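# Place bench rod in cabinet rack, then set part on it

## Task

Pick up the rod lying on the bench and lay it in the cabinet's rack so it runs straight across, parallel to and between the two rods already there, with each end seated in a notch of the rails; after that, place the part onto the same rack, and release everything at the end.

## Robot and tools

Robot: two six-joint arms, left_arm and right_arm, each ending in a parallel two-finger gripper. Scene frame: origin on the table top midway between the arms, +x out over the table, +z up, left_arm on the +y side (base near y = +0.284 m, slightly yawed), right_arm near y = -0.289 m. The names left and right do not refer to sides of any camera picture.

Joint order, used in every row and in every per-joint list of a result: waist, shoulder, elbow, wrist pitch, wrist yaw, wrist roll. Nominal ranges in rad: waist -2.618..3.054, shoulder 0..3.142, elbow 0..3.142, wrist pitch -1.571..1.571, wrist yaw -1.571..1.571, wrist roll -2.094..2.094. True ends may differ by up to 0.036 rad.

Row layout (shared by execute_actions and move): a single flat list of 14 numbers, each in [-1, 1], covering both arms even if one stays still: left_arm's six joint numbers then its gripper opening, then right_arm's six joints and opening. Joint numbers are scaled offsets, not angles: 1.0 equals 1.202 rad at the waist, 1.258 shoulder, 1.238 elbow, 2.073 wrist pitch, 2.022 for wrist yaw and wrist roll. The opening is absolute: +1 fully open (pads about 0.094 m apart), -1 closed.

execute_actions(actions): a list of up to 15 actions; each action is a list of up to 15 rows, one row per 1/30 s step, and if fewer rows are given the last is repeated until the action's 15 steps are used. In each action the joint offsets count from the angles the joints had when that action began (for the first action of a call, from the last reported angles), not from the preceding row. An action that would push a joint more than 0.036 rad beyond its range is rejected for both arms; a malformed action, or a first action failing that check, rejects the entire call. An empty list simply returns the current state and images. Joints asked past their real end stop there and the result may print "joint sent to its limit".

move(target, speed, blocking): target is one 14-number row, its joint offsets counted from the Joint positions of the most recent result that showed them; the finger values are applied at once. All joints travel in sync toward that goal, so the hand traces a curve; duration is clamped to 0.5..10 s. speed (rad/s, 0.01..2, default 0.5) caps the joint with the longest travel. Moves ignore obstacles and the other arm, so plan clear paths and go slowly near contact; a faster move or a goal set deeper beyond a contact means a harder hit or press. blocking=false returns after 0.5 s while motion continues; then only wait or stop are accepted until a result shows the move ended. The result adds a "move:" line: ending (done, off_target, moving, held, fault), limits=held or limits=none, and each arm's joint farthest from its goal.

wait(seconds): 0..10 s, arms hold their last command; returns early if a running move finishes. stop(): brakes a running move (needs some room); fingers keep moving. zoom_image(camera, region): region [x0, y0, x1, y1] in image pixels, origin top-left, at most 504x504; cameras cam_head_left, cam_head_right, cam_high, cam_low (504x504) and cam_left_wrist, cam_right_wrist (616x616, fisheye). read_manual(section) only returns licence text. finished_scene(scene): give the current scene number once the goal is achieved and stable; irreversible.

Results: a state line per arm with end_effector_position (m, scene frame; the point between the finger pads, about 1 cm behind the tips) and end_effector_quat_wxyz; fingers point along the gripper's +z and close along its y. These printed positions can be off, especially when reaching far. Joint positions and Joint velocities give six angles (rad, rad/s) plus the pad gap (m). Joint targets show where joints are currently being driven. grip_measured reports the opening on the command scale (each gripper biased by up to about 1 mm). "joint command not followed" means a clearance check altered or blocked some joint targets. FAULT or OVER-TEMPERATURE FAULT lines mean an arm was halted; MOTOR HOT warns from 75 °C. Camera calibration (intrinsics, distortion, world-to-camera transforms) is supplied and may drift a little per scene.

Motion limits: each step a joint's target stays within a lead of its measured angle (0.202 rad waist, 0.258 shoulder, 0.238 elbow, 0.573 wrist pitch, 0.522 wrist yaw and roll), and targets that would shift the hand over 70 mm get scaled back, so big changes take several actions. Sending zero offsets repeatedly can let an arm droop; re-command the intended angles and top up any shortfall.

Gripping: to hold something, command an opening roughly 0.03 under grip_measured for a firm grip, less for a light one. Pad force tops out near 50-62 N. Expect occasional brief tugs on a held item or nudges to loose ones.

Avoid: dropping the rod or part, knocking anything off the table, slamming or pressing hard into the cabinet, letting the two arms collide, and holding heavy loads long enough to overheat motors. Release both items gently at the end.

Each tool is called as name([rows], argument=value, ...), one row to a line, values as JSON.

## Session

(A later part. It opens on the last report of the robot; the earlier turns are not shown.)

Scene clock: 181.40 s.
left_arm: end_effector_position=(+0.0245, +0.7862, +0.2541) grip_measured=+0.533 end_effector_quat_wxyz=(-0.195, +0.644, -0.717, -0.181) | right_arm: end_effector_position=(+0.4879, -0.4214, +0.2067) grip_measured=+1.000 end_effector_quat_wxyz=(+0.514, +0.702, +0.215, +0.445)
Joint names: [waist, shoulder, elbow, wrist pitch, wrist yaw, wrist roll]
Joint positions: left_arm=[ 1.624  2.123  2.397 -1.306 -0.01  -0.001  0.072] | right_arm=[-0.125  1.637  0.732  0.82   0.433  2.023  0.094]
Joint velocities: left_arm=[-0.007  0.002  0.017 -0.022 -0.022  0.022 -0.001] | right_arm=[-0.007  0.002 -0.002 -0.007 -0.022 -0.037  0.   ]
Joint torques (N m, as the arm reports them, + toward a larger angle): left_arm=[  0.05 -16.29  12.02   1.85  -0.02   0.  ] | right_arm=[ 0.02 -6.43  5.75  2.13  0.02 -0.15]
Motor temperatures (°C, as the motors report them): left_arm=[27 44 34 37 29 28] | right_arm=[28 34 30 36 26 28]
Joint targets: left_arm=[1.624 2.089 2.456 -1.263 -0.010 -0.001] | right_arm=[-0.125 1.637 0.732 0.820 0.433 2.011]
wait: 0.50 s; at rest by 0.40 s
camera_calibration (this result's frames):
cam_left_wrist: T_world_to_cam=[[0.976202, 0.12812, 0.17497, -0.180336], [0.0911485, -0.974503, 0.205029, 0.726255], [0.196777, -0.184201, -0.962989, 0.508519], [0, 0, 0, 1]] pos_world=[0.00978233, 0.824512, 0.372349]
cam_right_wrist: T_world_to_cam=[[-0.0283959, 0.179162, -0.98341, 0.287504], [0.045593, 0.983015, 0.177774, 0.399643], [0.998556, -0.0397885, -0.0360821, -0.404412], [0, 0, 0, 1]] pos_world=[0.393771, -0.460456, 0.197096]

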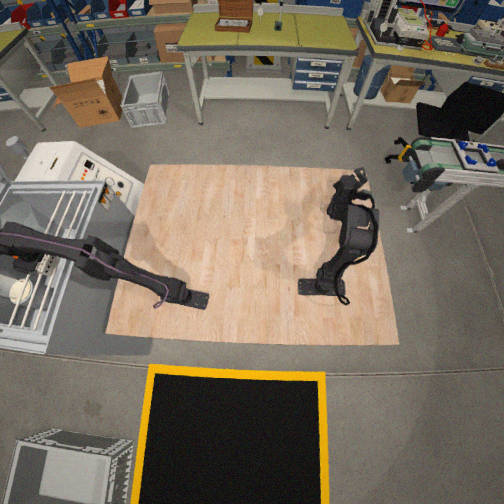

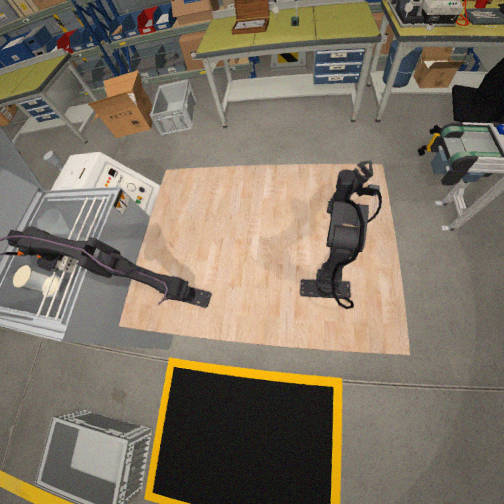

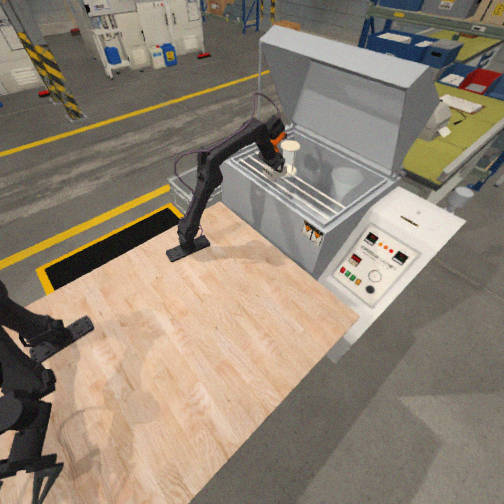

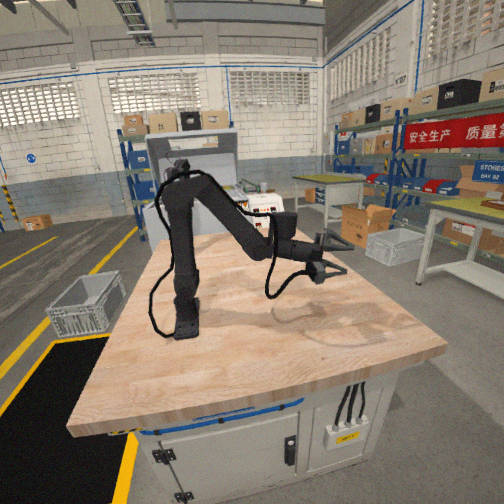

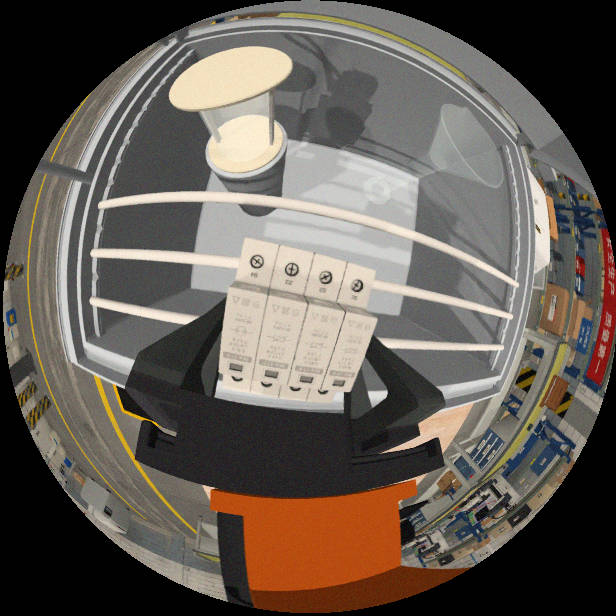

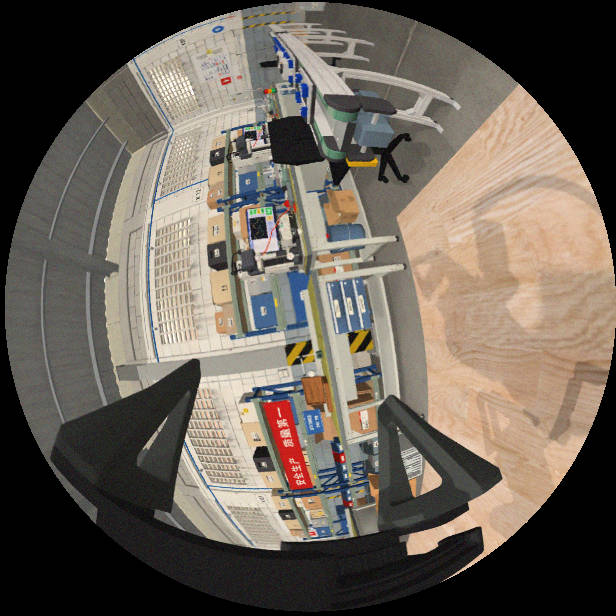

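execute_actions([
  [[0,-0.026,0.04,0.021,0,0,0.48,0,0,0,0,0,-0.006,1],[0,-0.024,0.035,0.021,0,0,0.48,0,0,0,0,0,-0.006,1],[0,-0.022,0.03,0.021,0,0,0.48,0,0,0,0,0,-0.006,1],[0,-0.02,0.025,0.021,0,0,0.48,0,0,0,0,0,-0.006,1],[0,-0.018,0.02,0.021,0,0,0.48,0,0,0,0,0,-0.006,1],[0,-0.016,0.02,0.021,0,0,0.48,0,0,0,0,0,-0.006,1],[0,-0.014,0.02,0.021,0,0,0.48,0,0,0,0,0,-0.006,1],[0,-0.012,0.02,0.021,0,0,0.48,0,0,0,0,0,-0.006,1],[0,-0.01,0.02,0.021,0,0,0.48,0,0,0,0,0,-0.006,1],[0,-0.008,0.02,0.021,0,0,0.48,0,0,0,0,0,-0.006,1],[0,-0.007,0.02,0.021,0,0,0.48,0,0,0,0,0,-0.006,1],[0,-0.006,0.02,0.021,0,0,0.48,0,0,0,0,0,-0.006,1]],
])

wait(seconds=0.4)

zoom_image(camera="cam_high", region=[240,140,310,210])

Scene clock: 188.80 s.
left_arm: end_effector_position=(+0.0248, +0.7893, +0.2426) grip_measured=+0.533 end_effector_quat_wxyz=(-0.187, +0.646, -0.720, -0.173) | right_arm: end_effector_position=(+0.4879, -0.4214, +0.2067) grip_measured=+1.000 end_effector_quat_wxyz=(+0.514, +0.702, +0.215, +0.445)
Joint names: [waist, shoulder, elbow, wrist pitch, wrist yaw, wrist roll]
Joint positions: left_arm=[ 1.624  2.146  2.397 -1.306 -0.01  -0.001  0.072] | right_arm=[-0.125  1.637  0.732  0.82   0.433  2.023  0.094]
Joint velocities: left_arm=[ 0.002  0.046 -0.012  0.007 -0.022 -0.051 -0.001] | right_arm=[ 0.002 -0.017 -0.007  0.051 -0.081 -0.051  0.   ]
Joint torques (N m, as the arm reports them, + toward a larger angle): left_arm=[  0.05 -16.63   8.95   1.83  -0.02  -0.01] | right_arm=[ 0.04 -6.39  5.77  2.13  0.02 -0.15]
Motor temperatures (°C, as the motors report them): left_arm=[27 45 35 37 29 28] | right_arm=[28 34 30 36 26 28]
Joint targets: left_arm=[1.624 2.115 2.421 -1.263 -0.010 -0.001] | right_arm=[-0.125 1.637 0.732 0.820 0.433 2.011]
camera_calibration (this result's frames):
cam_left_wrist: T_world_to_cam=[[0.976654, 0.132167, 0.169346, -0.180884], [0.0917168, -0.969417, 0.227636, 0.722042], [0.194253, -0.206789, -0.958908, 0.514822], [0, 0, 0, 1]] pos_world=[0.0104321, 0.830326, 0.359937]
cam_right_wrist: T_world_to_cam=[[-0.0283959, 0.179162, -0.98341, 0.287504], [0.045593, 0.983015, 0.177774, 0.399643], [0.998556, -0.0397885, -0.0360821, -0.404412], [0, 0, 0, 1]] pos_world=[0.393771, -0.460456, 0.197096]

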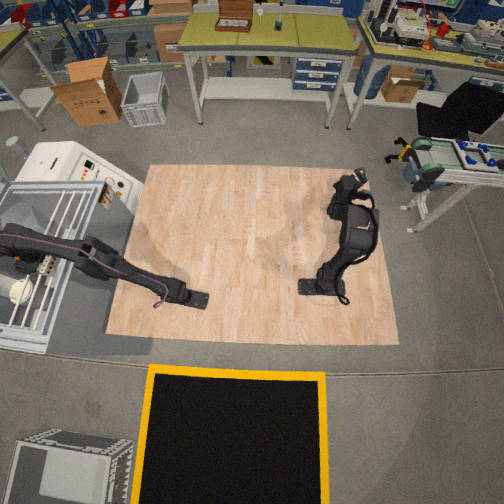

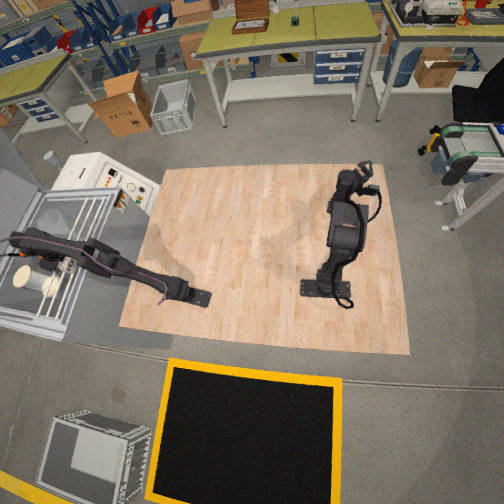

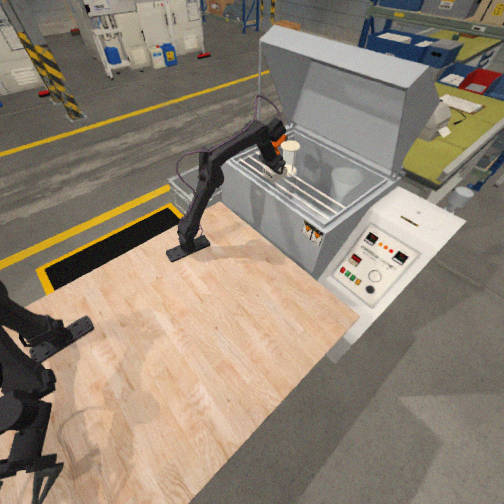

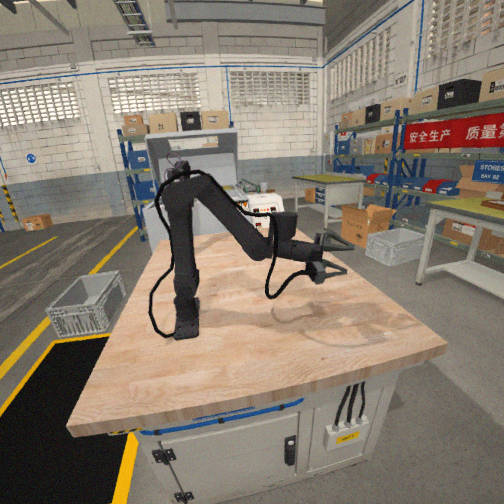

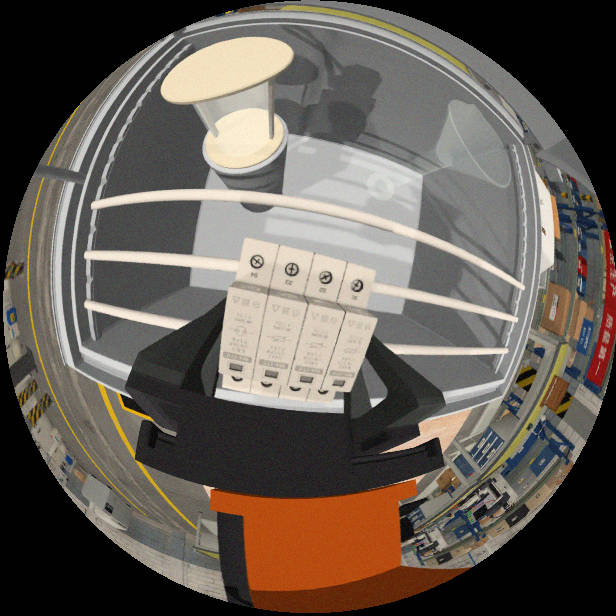

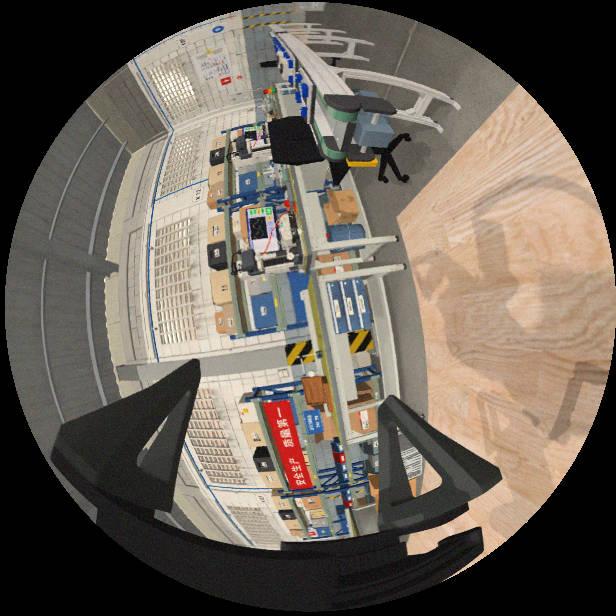

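Scene clock: 189.20 s.
left_arm: end_effector_position=(+0.0249, +0.7896, +0.2413) grip_measured=+0.533 end_effector_quat_wxyz=(-0.186, +0.646, -0.720, -0.172) | right_arm: end_effector_position=(+0.4879, -0.4214, +0.2067) grip_measured=+1.000 end_effector_quat_wxyz=(+0.514, +0.702, +0.215, +0.445)
Joint names: [waist, shoulder, elbow, wrist pitch, wrist yaw, wrist roll]
Joint positions: left_arm=[ 1.624  2.149  2.397 -1.306 -0.01  -0.001  0.072] | right_arm=[-0.125  1.637  0.732  0.82   0.433  2.023  0.094]
Joint velocities: left_arm=[-0.017  0.007 -0.002  0.022  0.007 -0.139  0.001] | right_arm=[-0.007  0.002 -0.007 -0.007 -0.022  0.022  0.   ]
Joint torques (N m, as the arm reports them, + toward a larger angle): left_arm=[  0.04 -16.56   8.88   1.84  -0.02  -0.01] | right_arm=[ 0.03 -6.39  5.75  2.14  0.01 -0.15]
Motor temperatures (°C, as the motors report them): left_arm=[27 45 35 36 29 28] | right_arm=[28 34 30 36 26 28]
Joint targets: left_arm=[1.624 2.115 2.421 -1.263 -0.010 -0.001] | right_arm=[-0.125 1.637 0.732 0.820 0.433 2.011]
wait: 0.40 s; at rest by 0.20 s
camera_calibration (this result's frames):
cam_left_wrist: T_world_to_cam=[[0.976705, 0.132615, 0.168705, -0.180943], [0.0917847, -0.96881, 0.23018, 0.721557], [0.193969, -0.209334, -0.958413, 0.515528], [0, 0, 0, 1]] pos_world=[0.0105034, 0.830964, 0.358527]
cam_right_wrist: T_world_to_cam=[[-0.0283959, 0.179162, -0.98341, 0.287504], [0.045593, 0.983015, 0.177774, 0.399643], [0.998556, -0.0397885, -0.0360821, -0.404412], [0, 0, 0, 1]] pos_world=[0.393771, -0.460456, 0.197096]

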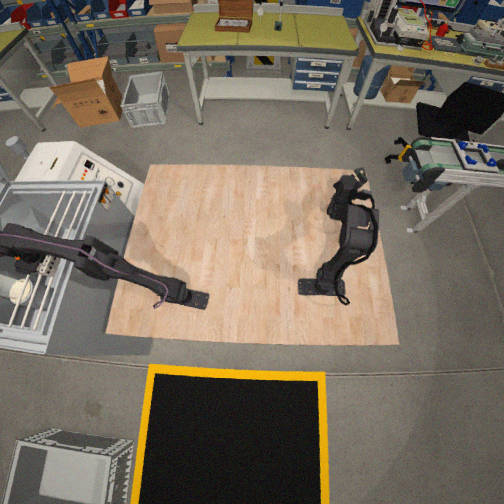

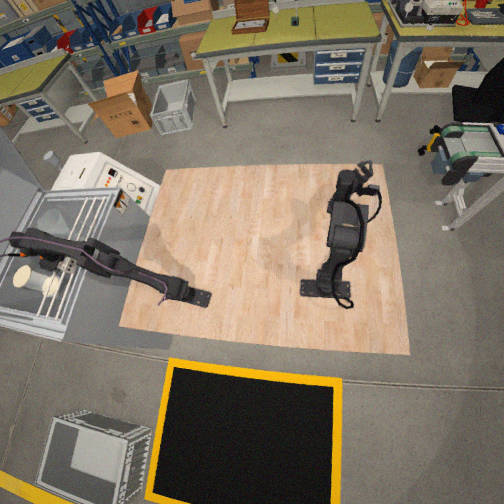

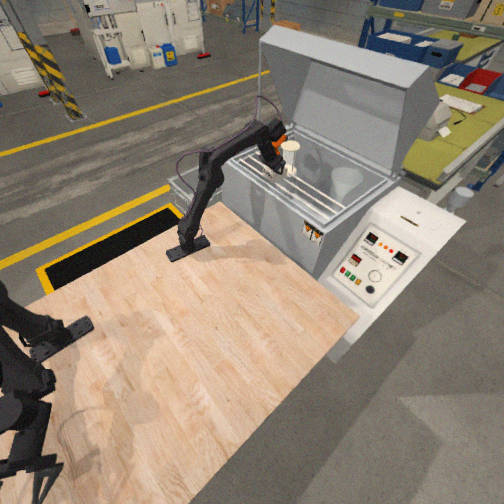

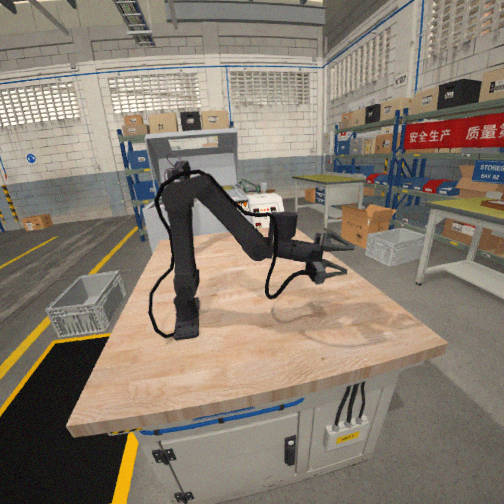

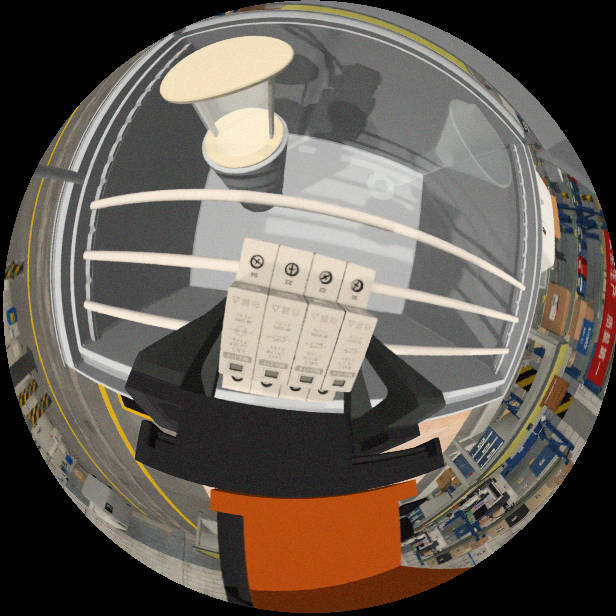

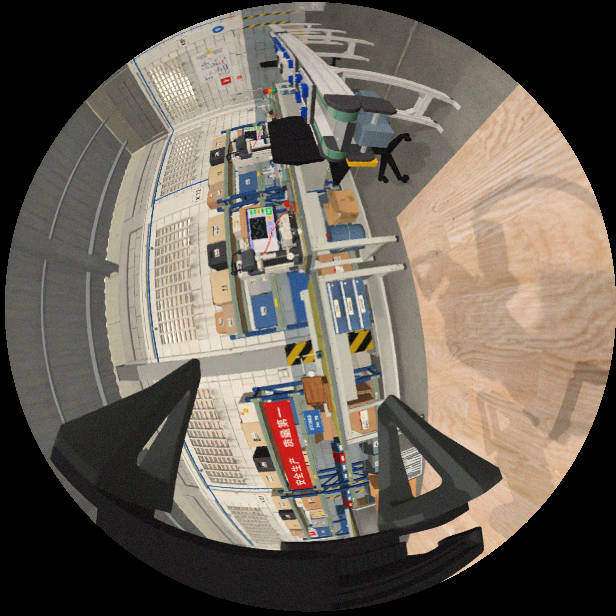

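Region (240, 140, 310, 210) of cam_high's 504x504 image, scaled by 7.200, with more detail than that image has.

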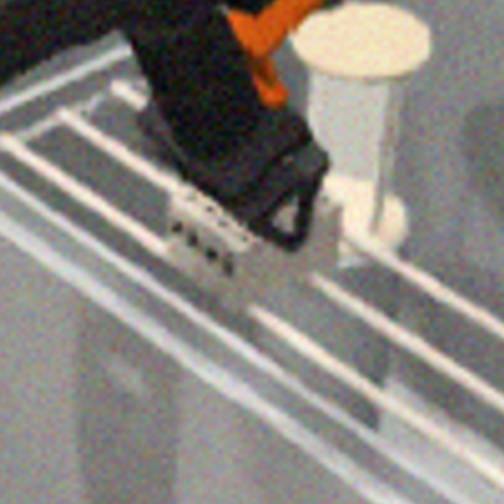

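execute_actions([
  [[0,-0.027,0.012,0.021,0,0,0.48,0,0,0,0,0,-0.006,1],[0,-0.027,0.009,0.021,0,0,0.48,0,0,0,0,0,-0.006,1],[0,-0.027,0.007,0.021,0,0,0.48,0,0,0,0,0,-0.006,1],[0,-0.027,0.005,0.021,0,0,0.48,0,0,0,0,0,-0.006,1],[0,-0.027,0.003,0.021,0,0,0.48,0,0,0,0,0,-0.006,1],[0,-0.027,0.001,0.021,0,0,0.48,0,0,0,0,0,-0.006,1],[0,-0.027,-0.001,0.021,0,0,0.48,0,0,0,0,0,-0.006,1],[0,-0.027,-0.003,0.021,0,0,0.48,0,0,0,0,0,-0.006,1],[0,-0.027,-0.005,0.021,0,0,0.48,0,0,0,0,0,-0.006,1],[0,-0.027,-0.007,0.021,0,0,0.48,0,0,0,0,0,-0.006,1],[0,-0.027,-0.009,0.021,0,0,0.48,0,0,0,0,0,-0.006,1],[0,-0.027,-0.012,0.021,0,0,0.48,0,0,0,0,0,-0.006,1]],
])

wait(seconds=0.3)

zoom_image(camera="cam_high", region=[240,140,310,210])

Scene clock: 196.60 s.
left_arm: end_effector_position=(+0.0249, +0.7884, +0.2370) grip_measured=+0.533 end_effector_quat_wxyz=(-0.181, +0.647, -0.721, -0.168) | right_arm: end_effector_position=(+0.4879, -0.4214, +0.2067) grip_measured=+1.000 end_effector_quat_wxyz=(+0.514, +0.702, +0.215, +0.445)
Joint names: [waist, shoulder, elbow, wrist pitch, wrist yaw, wrist roll]
Joint positions: left_arm=[ 1.624  2.149  2.384 -1.306 -0.009 -0.001  0.072] | right_arm=[-0.125  1.637  0.732  0.82   0.433  2.023  0.094]
Joint velocities: left_arm=[-0.002 -0.007 -0.002  0.037 -0.007 -0.007  0.001] | right_arm=[-0.002 -0.012 -0.012 -0.095  0.037 -0.022  0.   ]
Joint torques (N m, as the arm reports them, + toward a larger angle): left_arm=[  0.08 -16.48   6.51   1.81  -0.02   0.  ] | right_arm=[ 0.05 -6.41  5.74  2.13  0.02 -0.15]
Motor temperatures (°C, as the motors report them): left_arm=[27 46 35 36 29 28] | right_arm=[28 34 30 36 26 28]
Joint targets: left_arm=[1.624 2.115 2.382 -1.263 -0.010 -0.001] | right_arm=[-0.125 1.637 0.732 0.820 0.433 2.011]
camera_calibration (this result's frames):
cam_left_wrist: T_world_to_cam=[[0.976719, 0.134959, 0.166751, -0.18145], [0.092149, -0.965893, 0.24199, 0.71628], [0.193722, -0.220991, -0.955842, 0.519759], [0, 0, 0, 1]] pos_world=[0.0105324, 0.8312, 0.353731]
cam_right_wrist: T_world_to_cam=[[-0.0283959, 0.179162, -0.98341, 0.287504], [0.045593, 0.983015, 0.177774, 0.399643], [0.998556, -0.0397885, -0.0360821, -0.404412], [0, 0, 0, 1]] pos_world=[0.393771, -0.460456, 0.197096]

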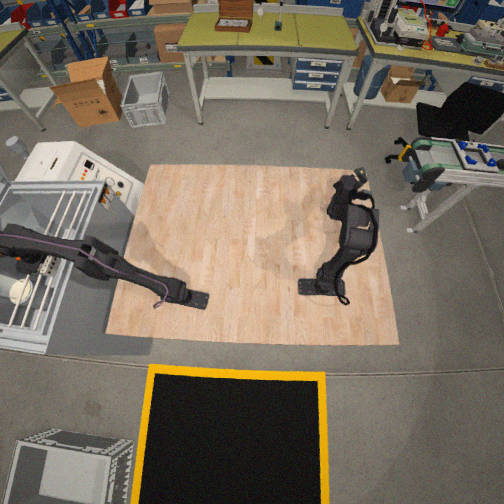

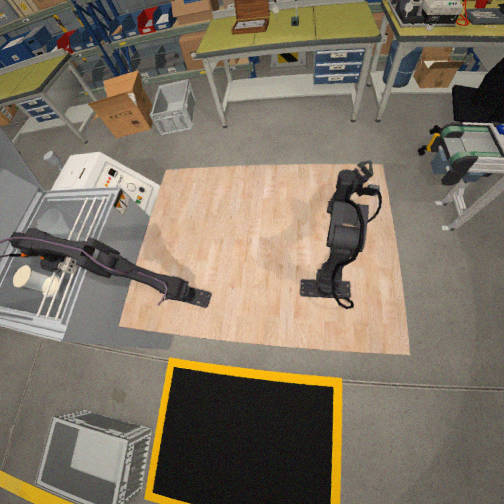

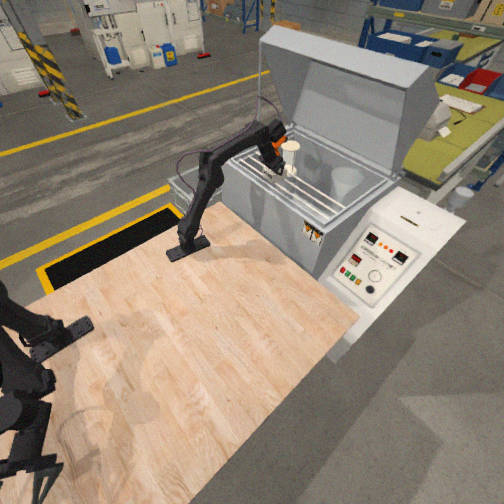

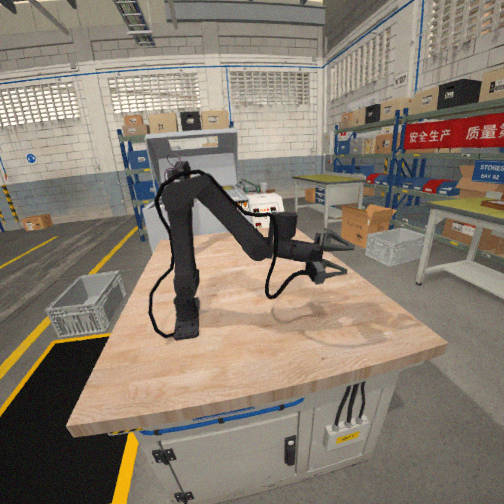

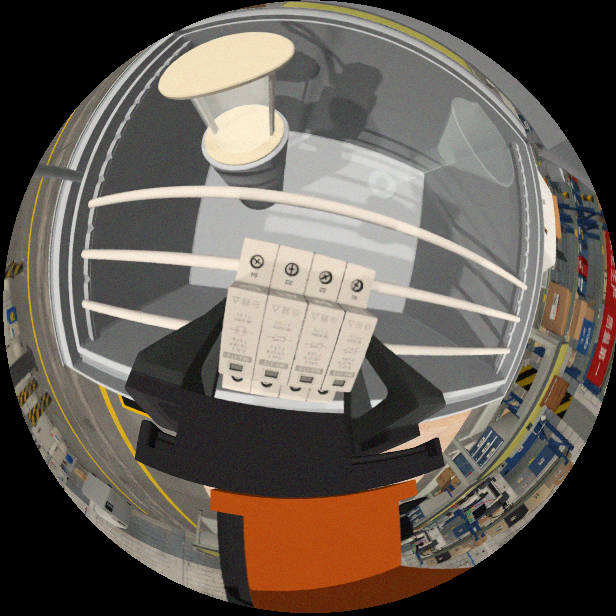

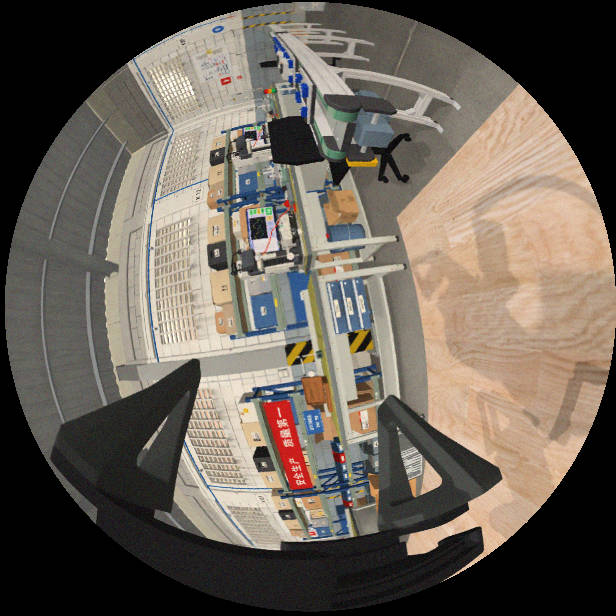

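Scene clock: 196.90 s.
left_arm: end_effector_position=(+0.0249, +0.7884, +0.2370) grip_measured=+0.533 end_effector_quat_wxyz=(-0.181, +0.647, -0.721, -0.168) | right_arm: end_effector_position=(+0.4879, -0.4214, +0.2067) grip_measured=+1.000 end_effector_quat_wxyz=(+0.514, +0.702, +0.215, +0.445)
Joint names: [waist, shoulder, elbow, wrist pitch, wrist yaw, wrist roll]
Joint positions: left_arm=[ 1.624  2.149  2.384 -1.306 -0.009 -0.001  0.072] | right_arm=[-0.125  1.637  0.732  0.82   0.433  2.023  0.094]
Joint velocities: left_arm=[-0.002  0.002  0.002  0.037 -0.007 -0.022  0.   ] | right_arm=[-0.002  0.012 -0.002 -0.007 -0.007  0.007  0.   ]
Joint torques (N m, as the arm reports them, + toward a larger angle): left_arm=[  0.05 -16.54   6.53   1.8   -0.02   0.  ] | right_arm=[ 0.03 -6.42  5.73  2.13  0.02 -0.15]
Motor temperatures (°C, as the motors report them): left_arm=[27 46 35 36 29 28] | right_arm=[28 34 30 36 26 28]
Joint targets: left_arm=[1.624 2.115 2.382 -1.263 -0.010 -0.001] | right_arm=[-0.125 1.637 0.732 0.820 0.433 2.011]
wait: 0.30 s; at rest by 0.17 s
camera_calibration (this result's frames):
cam_left_wrist: T_world_to_cam=[[0.976719, 0.134959, 0.166751, -0.18145], [0.092149, -0.965893, 0.24199, 0.71628], [0.193722, -0.220991, -0.955842, 0.519759], [0, 0, 0, 1]] pos_world=[0.0105324, 0.8312, 0.353731]
cam_right_wrist: T_world_to_cam=[[-0.0283959, 0.179162, -0.98341, 0.287504], [0.045593, 0.983015, 0.177774, 0.399643], [0.998556, -0.0397885, -0.0360821, -0.404412], [0, 0, 0, 1]] pos_world=[0.393771, -0.460456, 0.197096]

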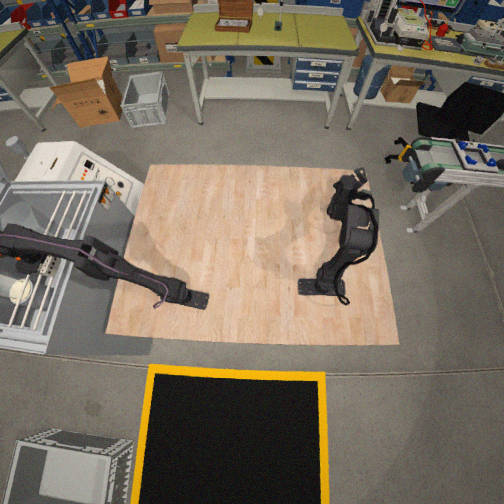

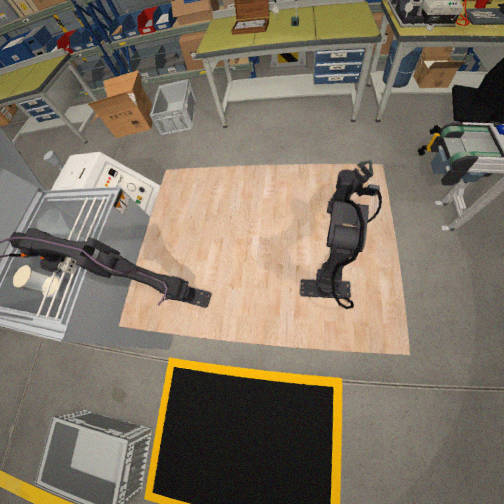

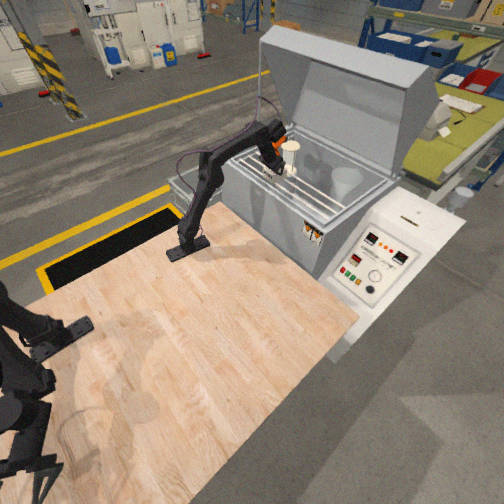

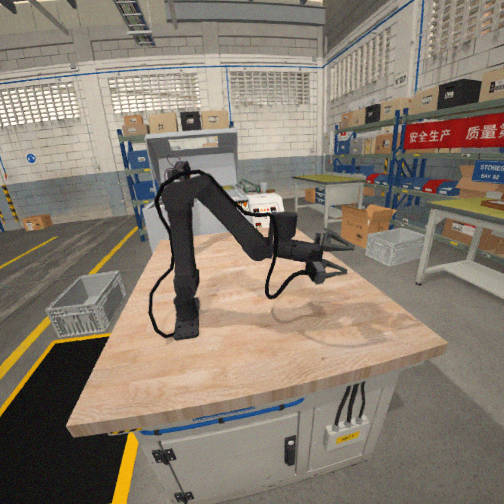

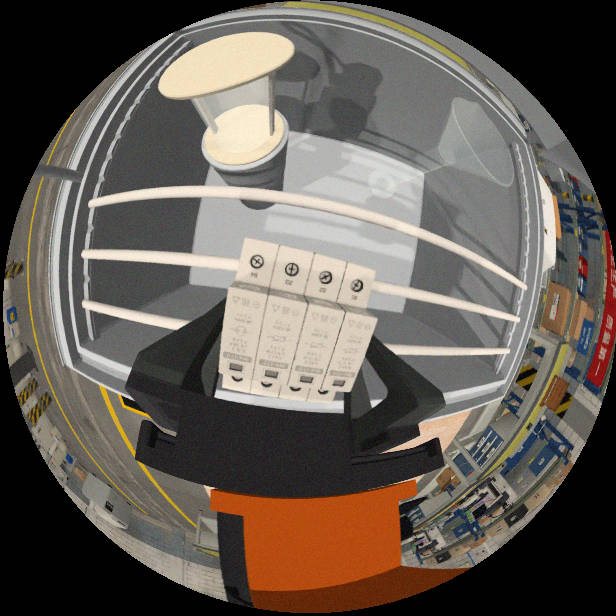

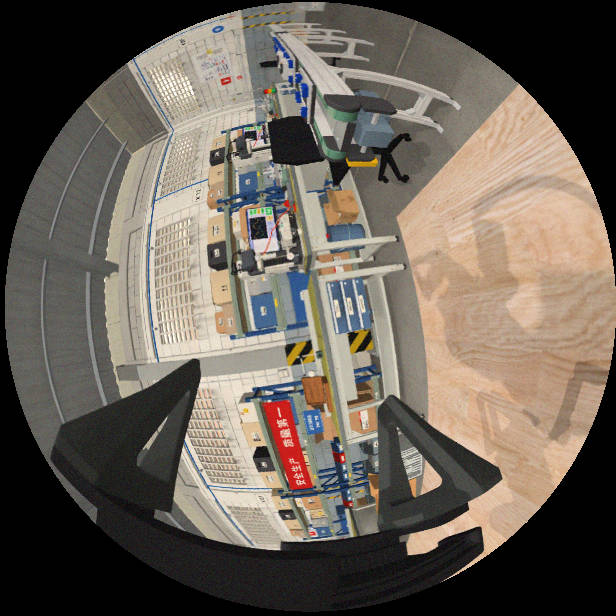

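Region (240, 140, 310, 210) of cam_high's 504x504 image, scaled by 7.200, with more detail than that image has.

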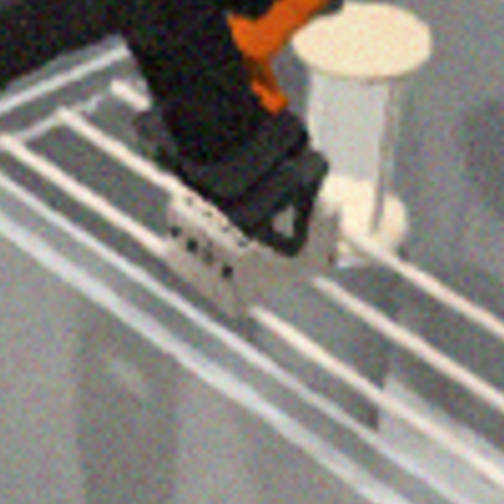

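Contact, spanning both rods. Release.

execute_actions([
  [[0,-0.022,0,0.015,0,0,0.5,0,0,0,0,0,-0.006,1],[0,-0.02,0,0.012,0,0,0.51,0,0,0,0,0,-0.006,1],[0,-0.018,0,0.01,0,0,0.52,0,0,0,0,0,-0.006,1],[0,-0.018,0,0.01,0,0,0.53,0,0,0,0,0,-0.006,1],[0,-0.018,0,0.01,0,0,0.54,0,0,0,0,0,-0.006,1],[0,-0.018,0,0.01,0,0,0.56,0,0,0,0,0,-0.006,1],[0,-0.018,0,0.01,0,0,0.6,0,0,0,0,0,-0.006,1],[0,-0.018,0,0.01,0,0,0.7,0,0,0,0,0,-0.006,1],[0,-0.018,0,0.01,0,0,0.8,0,0,0,0,0,-0.006,1],[0,-0.018,0,0.01,0,0,0.9,0,0,0,0,0,-0.006,1],[0,-0.018,0,0.01,0,0,1,0,0,0,0,0,-0.006,1]],
])

move(target=[0,-0.3,0.01,-0.1,0,0,1,0,0,0,0,0,-0.006,1], speed=0.4)

zoom_image(camera="cam_high", region=[220,120,360,260])

Scene clock: 203.57 s.
left_arm: end_effector_position=(+0.0249, +0.7886, +0.2371) grip_measured=+1.000 end_effector_quat_wxyz=(-0.182, +0.647, -0.721, -0.169) | right_arm: end_effector_position=(+0.4879, -0.4214, +0.2067) grip_measured=+1.000 end_effector_quat_wxyz=(+0.514, +0.702, +0.215, +0.445)
Joint names: [waist, shoulder, elbow, wrist pitch, wrist yaw, wrist roll]
Joint positions: left_arm=[ 1.624  2.149  2.384 -1.305 -0.009 -0.001  0.094] | right_arm=[-0.125  1.637  0.732  0.82   0.433  2.023  0.094]
Joint velocities: left_arm=[-0.002 -0.007 -0.017  0.022  0.037  0.022  0.   ] | right_arm=[-0.007  0.002  0.027  0.051 -0.037  0.007  0.   ]
Joint torques (N m, as the arm reports them, + toward a larger angle): left_arm=[  0.11 -15.4    6.7    1.53  -0.02   0.  ] | right_arm=[ 0.05 -6.39  5.76  2.13  0.02 -0.15]
Motor temperatures (°C, as the motors report them): left_arm=[27 47 34 36 29 28] | right_arm=[28 35 30 36 26 28]
Joint targets: left_arm=[1.624 2.126 2.384 -1.285 -0.009 -0.001] | right_arm=[-0.125 1.637 0.732 0.820 0.433 2.011]
camera_calibration (this result's frames):
cam_left_wrist: T_world_to_cam=[[0.976698, 0.134769, 0.167028, -0.181449], [0.0921183, -0.966168, 0.240903, 0.716959], [0.193844, -0.219904, -0.956069, 0.519131], [0, 0, 0, 1]] pos_world=[0.0105453, 0.831315, 0.353914]
cam_right_wrist: T_world_to_cam=[[-0.0283959, 0.179162, -0.98341, 0.287504], [0.045593, 0.983015, 0.177774, 0.399643], [0.998556, -0.0397885, -0.0360821, -0.404412], [0, 0, 0, 1]] pos_world=[0.393771, -0.460456, 0.197096]

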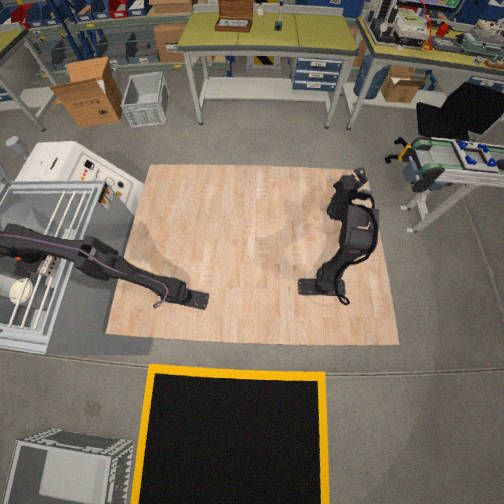

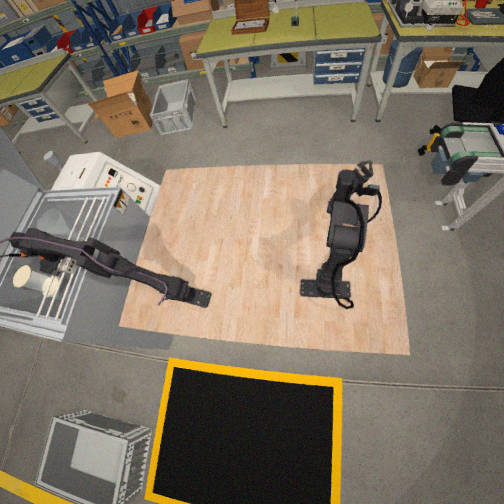

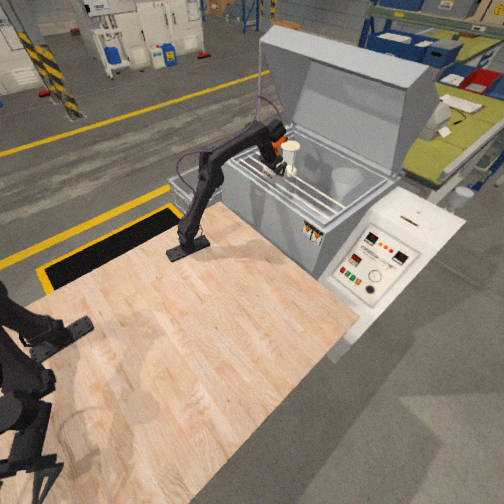

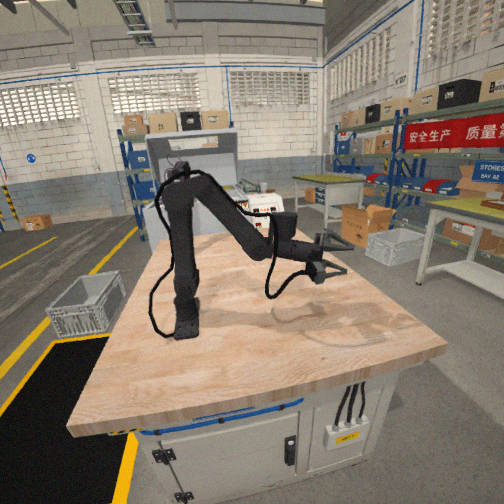

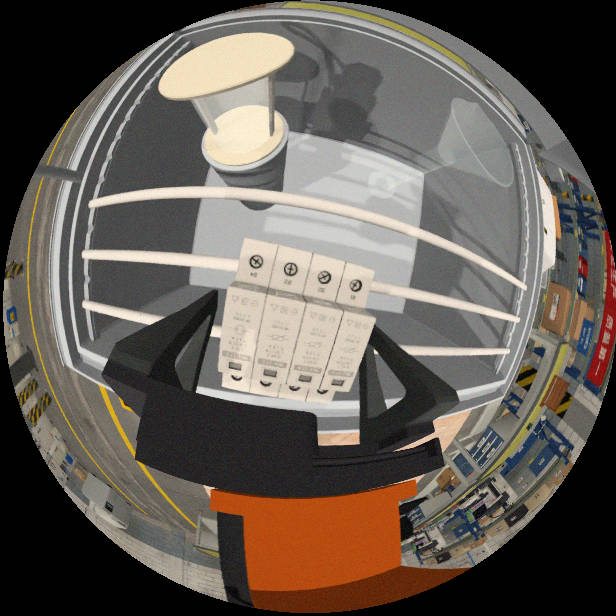

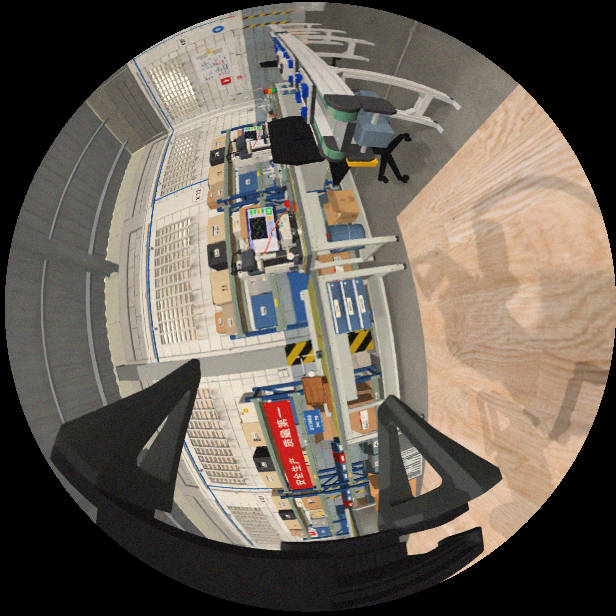

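Scene clock: 205.17 s.
left_arm: end_effector_position=(+0.0125, +0.6782, +0.3719) grip_measured=+1.000 end_effector_quat_wxyz=(-0.244, +0.631, -0.702, -0.224) | right_arm: end_effector_position=(+0.4879, -0.4214, +0.2067) grip_measured=+1.000 end_effector_quat_wxyz=(+0.513, +0.702, +0.214, +0.445)
Joint names: [waist, shoulder, elbow, wrist pitch, wrist yaw, wrist roll]
Joint positions: left_arm=[ 1.624  1.778  2.384 -1.501 -0.009 -0.001  0.094] | right_arm=[-0.125  1.637  0.732  0.82   0.433  2.024  0.094]
Joint velocities: left_arm=[-0.017 -0.027 -0.002  0.051  0.022 -0.007  0.   ] | right_arm=[-0.002 -0.007  0.007 -0.051 -0.11  -0.037  0.   ]
Joint torques (N m, as the arm reports them, + toward a larger angle): left_arm=[ 0.06 -8.78  6.7   1.45 -0.02  0.  ] | right_arm=[ 0.04 -6.39  5.73  2.13  0.02 -0.17]
Motor temperatures (°C, as the motors report them): left_arm=[27 47 34 36 29 28] | right_arm=[28 35 30 36 26 28]
Joint targets: left_arm=[1.624 1.772 2.396 -1.512 -0.009 -0.001] | right_arm=[-0.125 1.637 0.732 0.820 0.433 2.011]
move: done; limits=none; left_arm: farthest joint: the elbow, 0.012 radians from its target (0.012 radians at the start); right_arm: farthest joint: the wrist roll, 0.013 radians from its target (0.012 radians at the start)
camera_calibration (this result's frames):
cam_left_wrist: T_world_to_cam=[[0.973072, 0.102325, 0.206543, -0.169673], [0.0890767, -0.993384, 0.072479, 0.660076], [0.212593, -0.0521291, -0.975749, 0.519397], [0, 0, 0, 1]] pos_world=[-0.0041134, 0.700146, 0.494004]
cam_right_wrist: T_world_to_cam=[[-0.0277837, 0.180115, -0.983253, 0.287574], [0.0455716, 0.982838, 0.178752, 0.399377], [0.998575, -0.039842, -0.035515, -0.404561], [0, 0, 0, 1]] pos_world=[0.393774, -0.460438, 0.197001]

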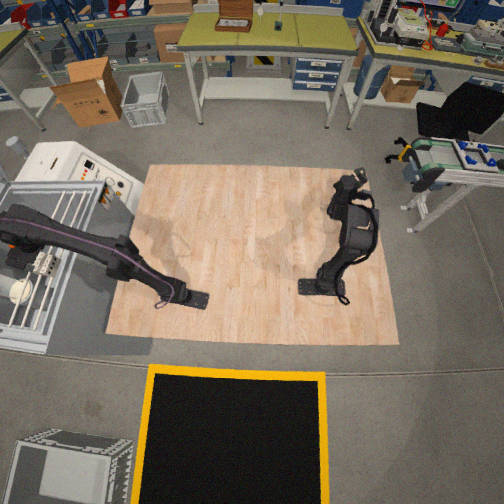

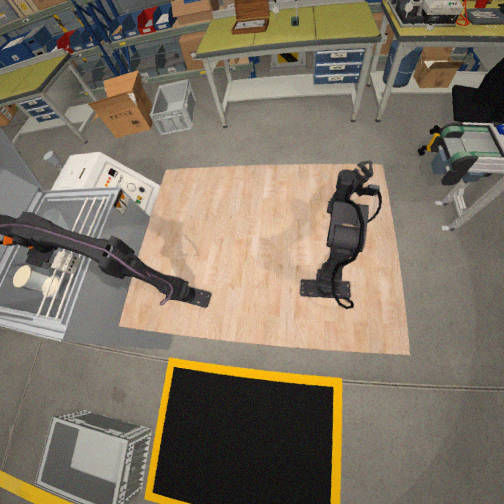

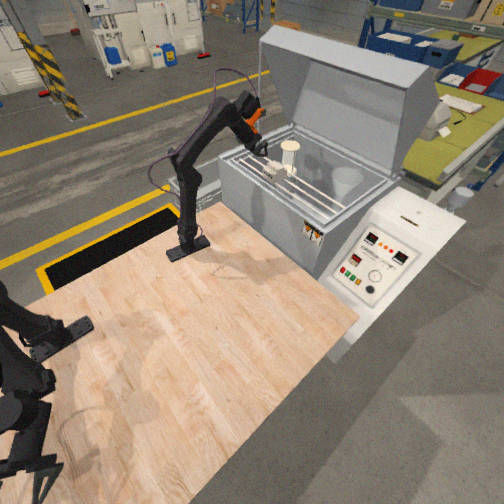

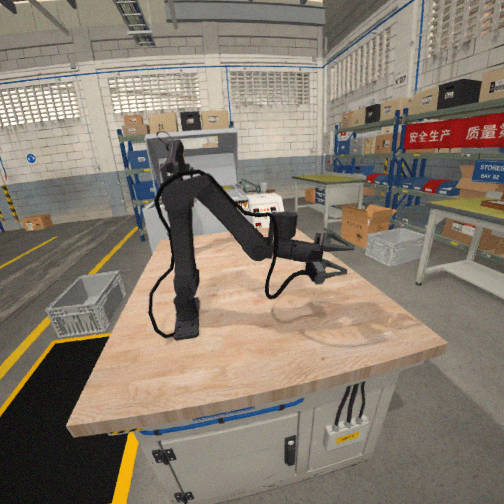

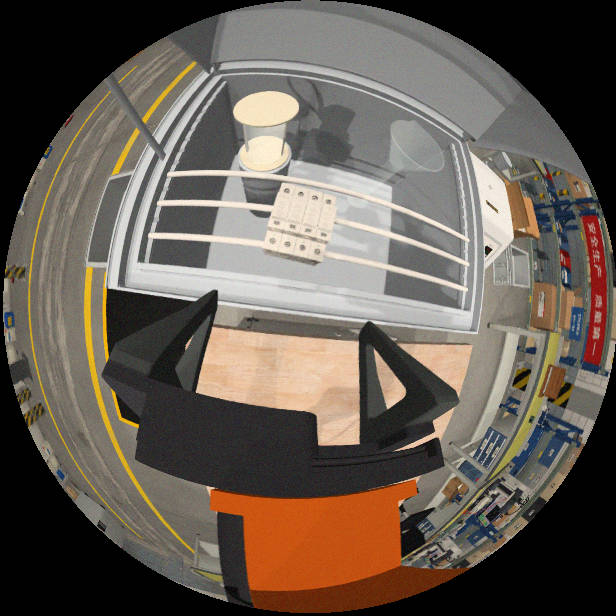

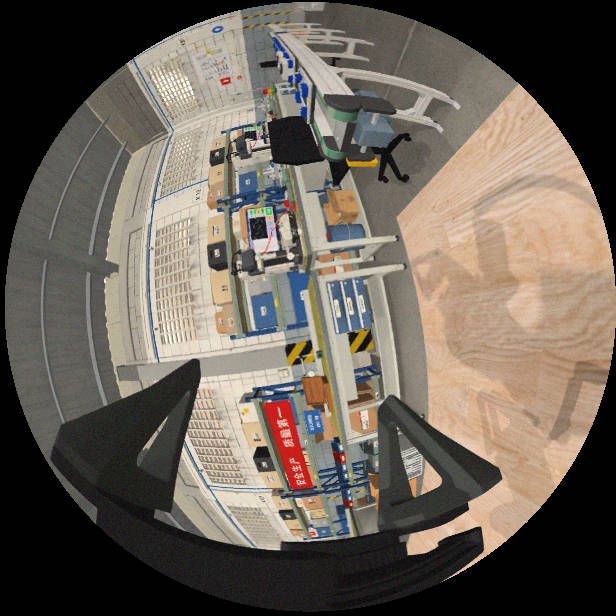

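Region (220, 120, 360, 260) of cam_high's 504x504 image, scaled by 3.600, with more detail than that image has.

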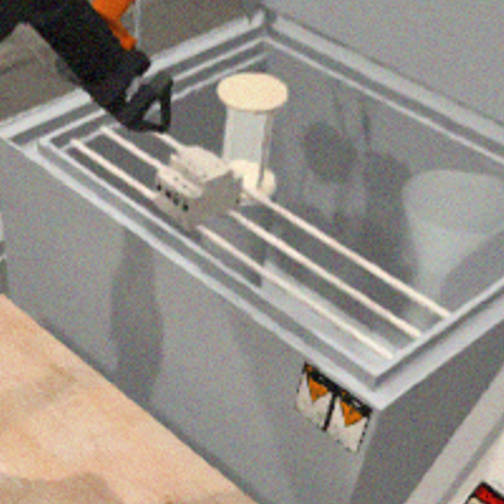

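finished_scene(scene=2)

The scene is finished: the task was done.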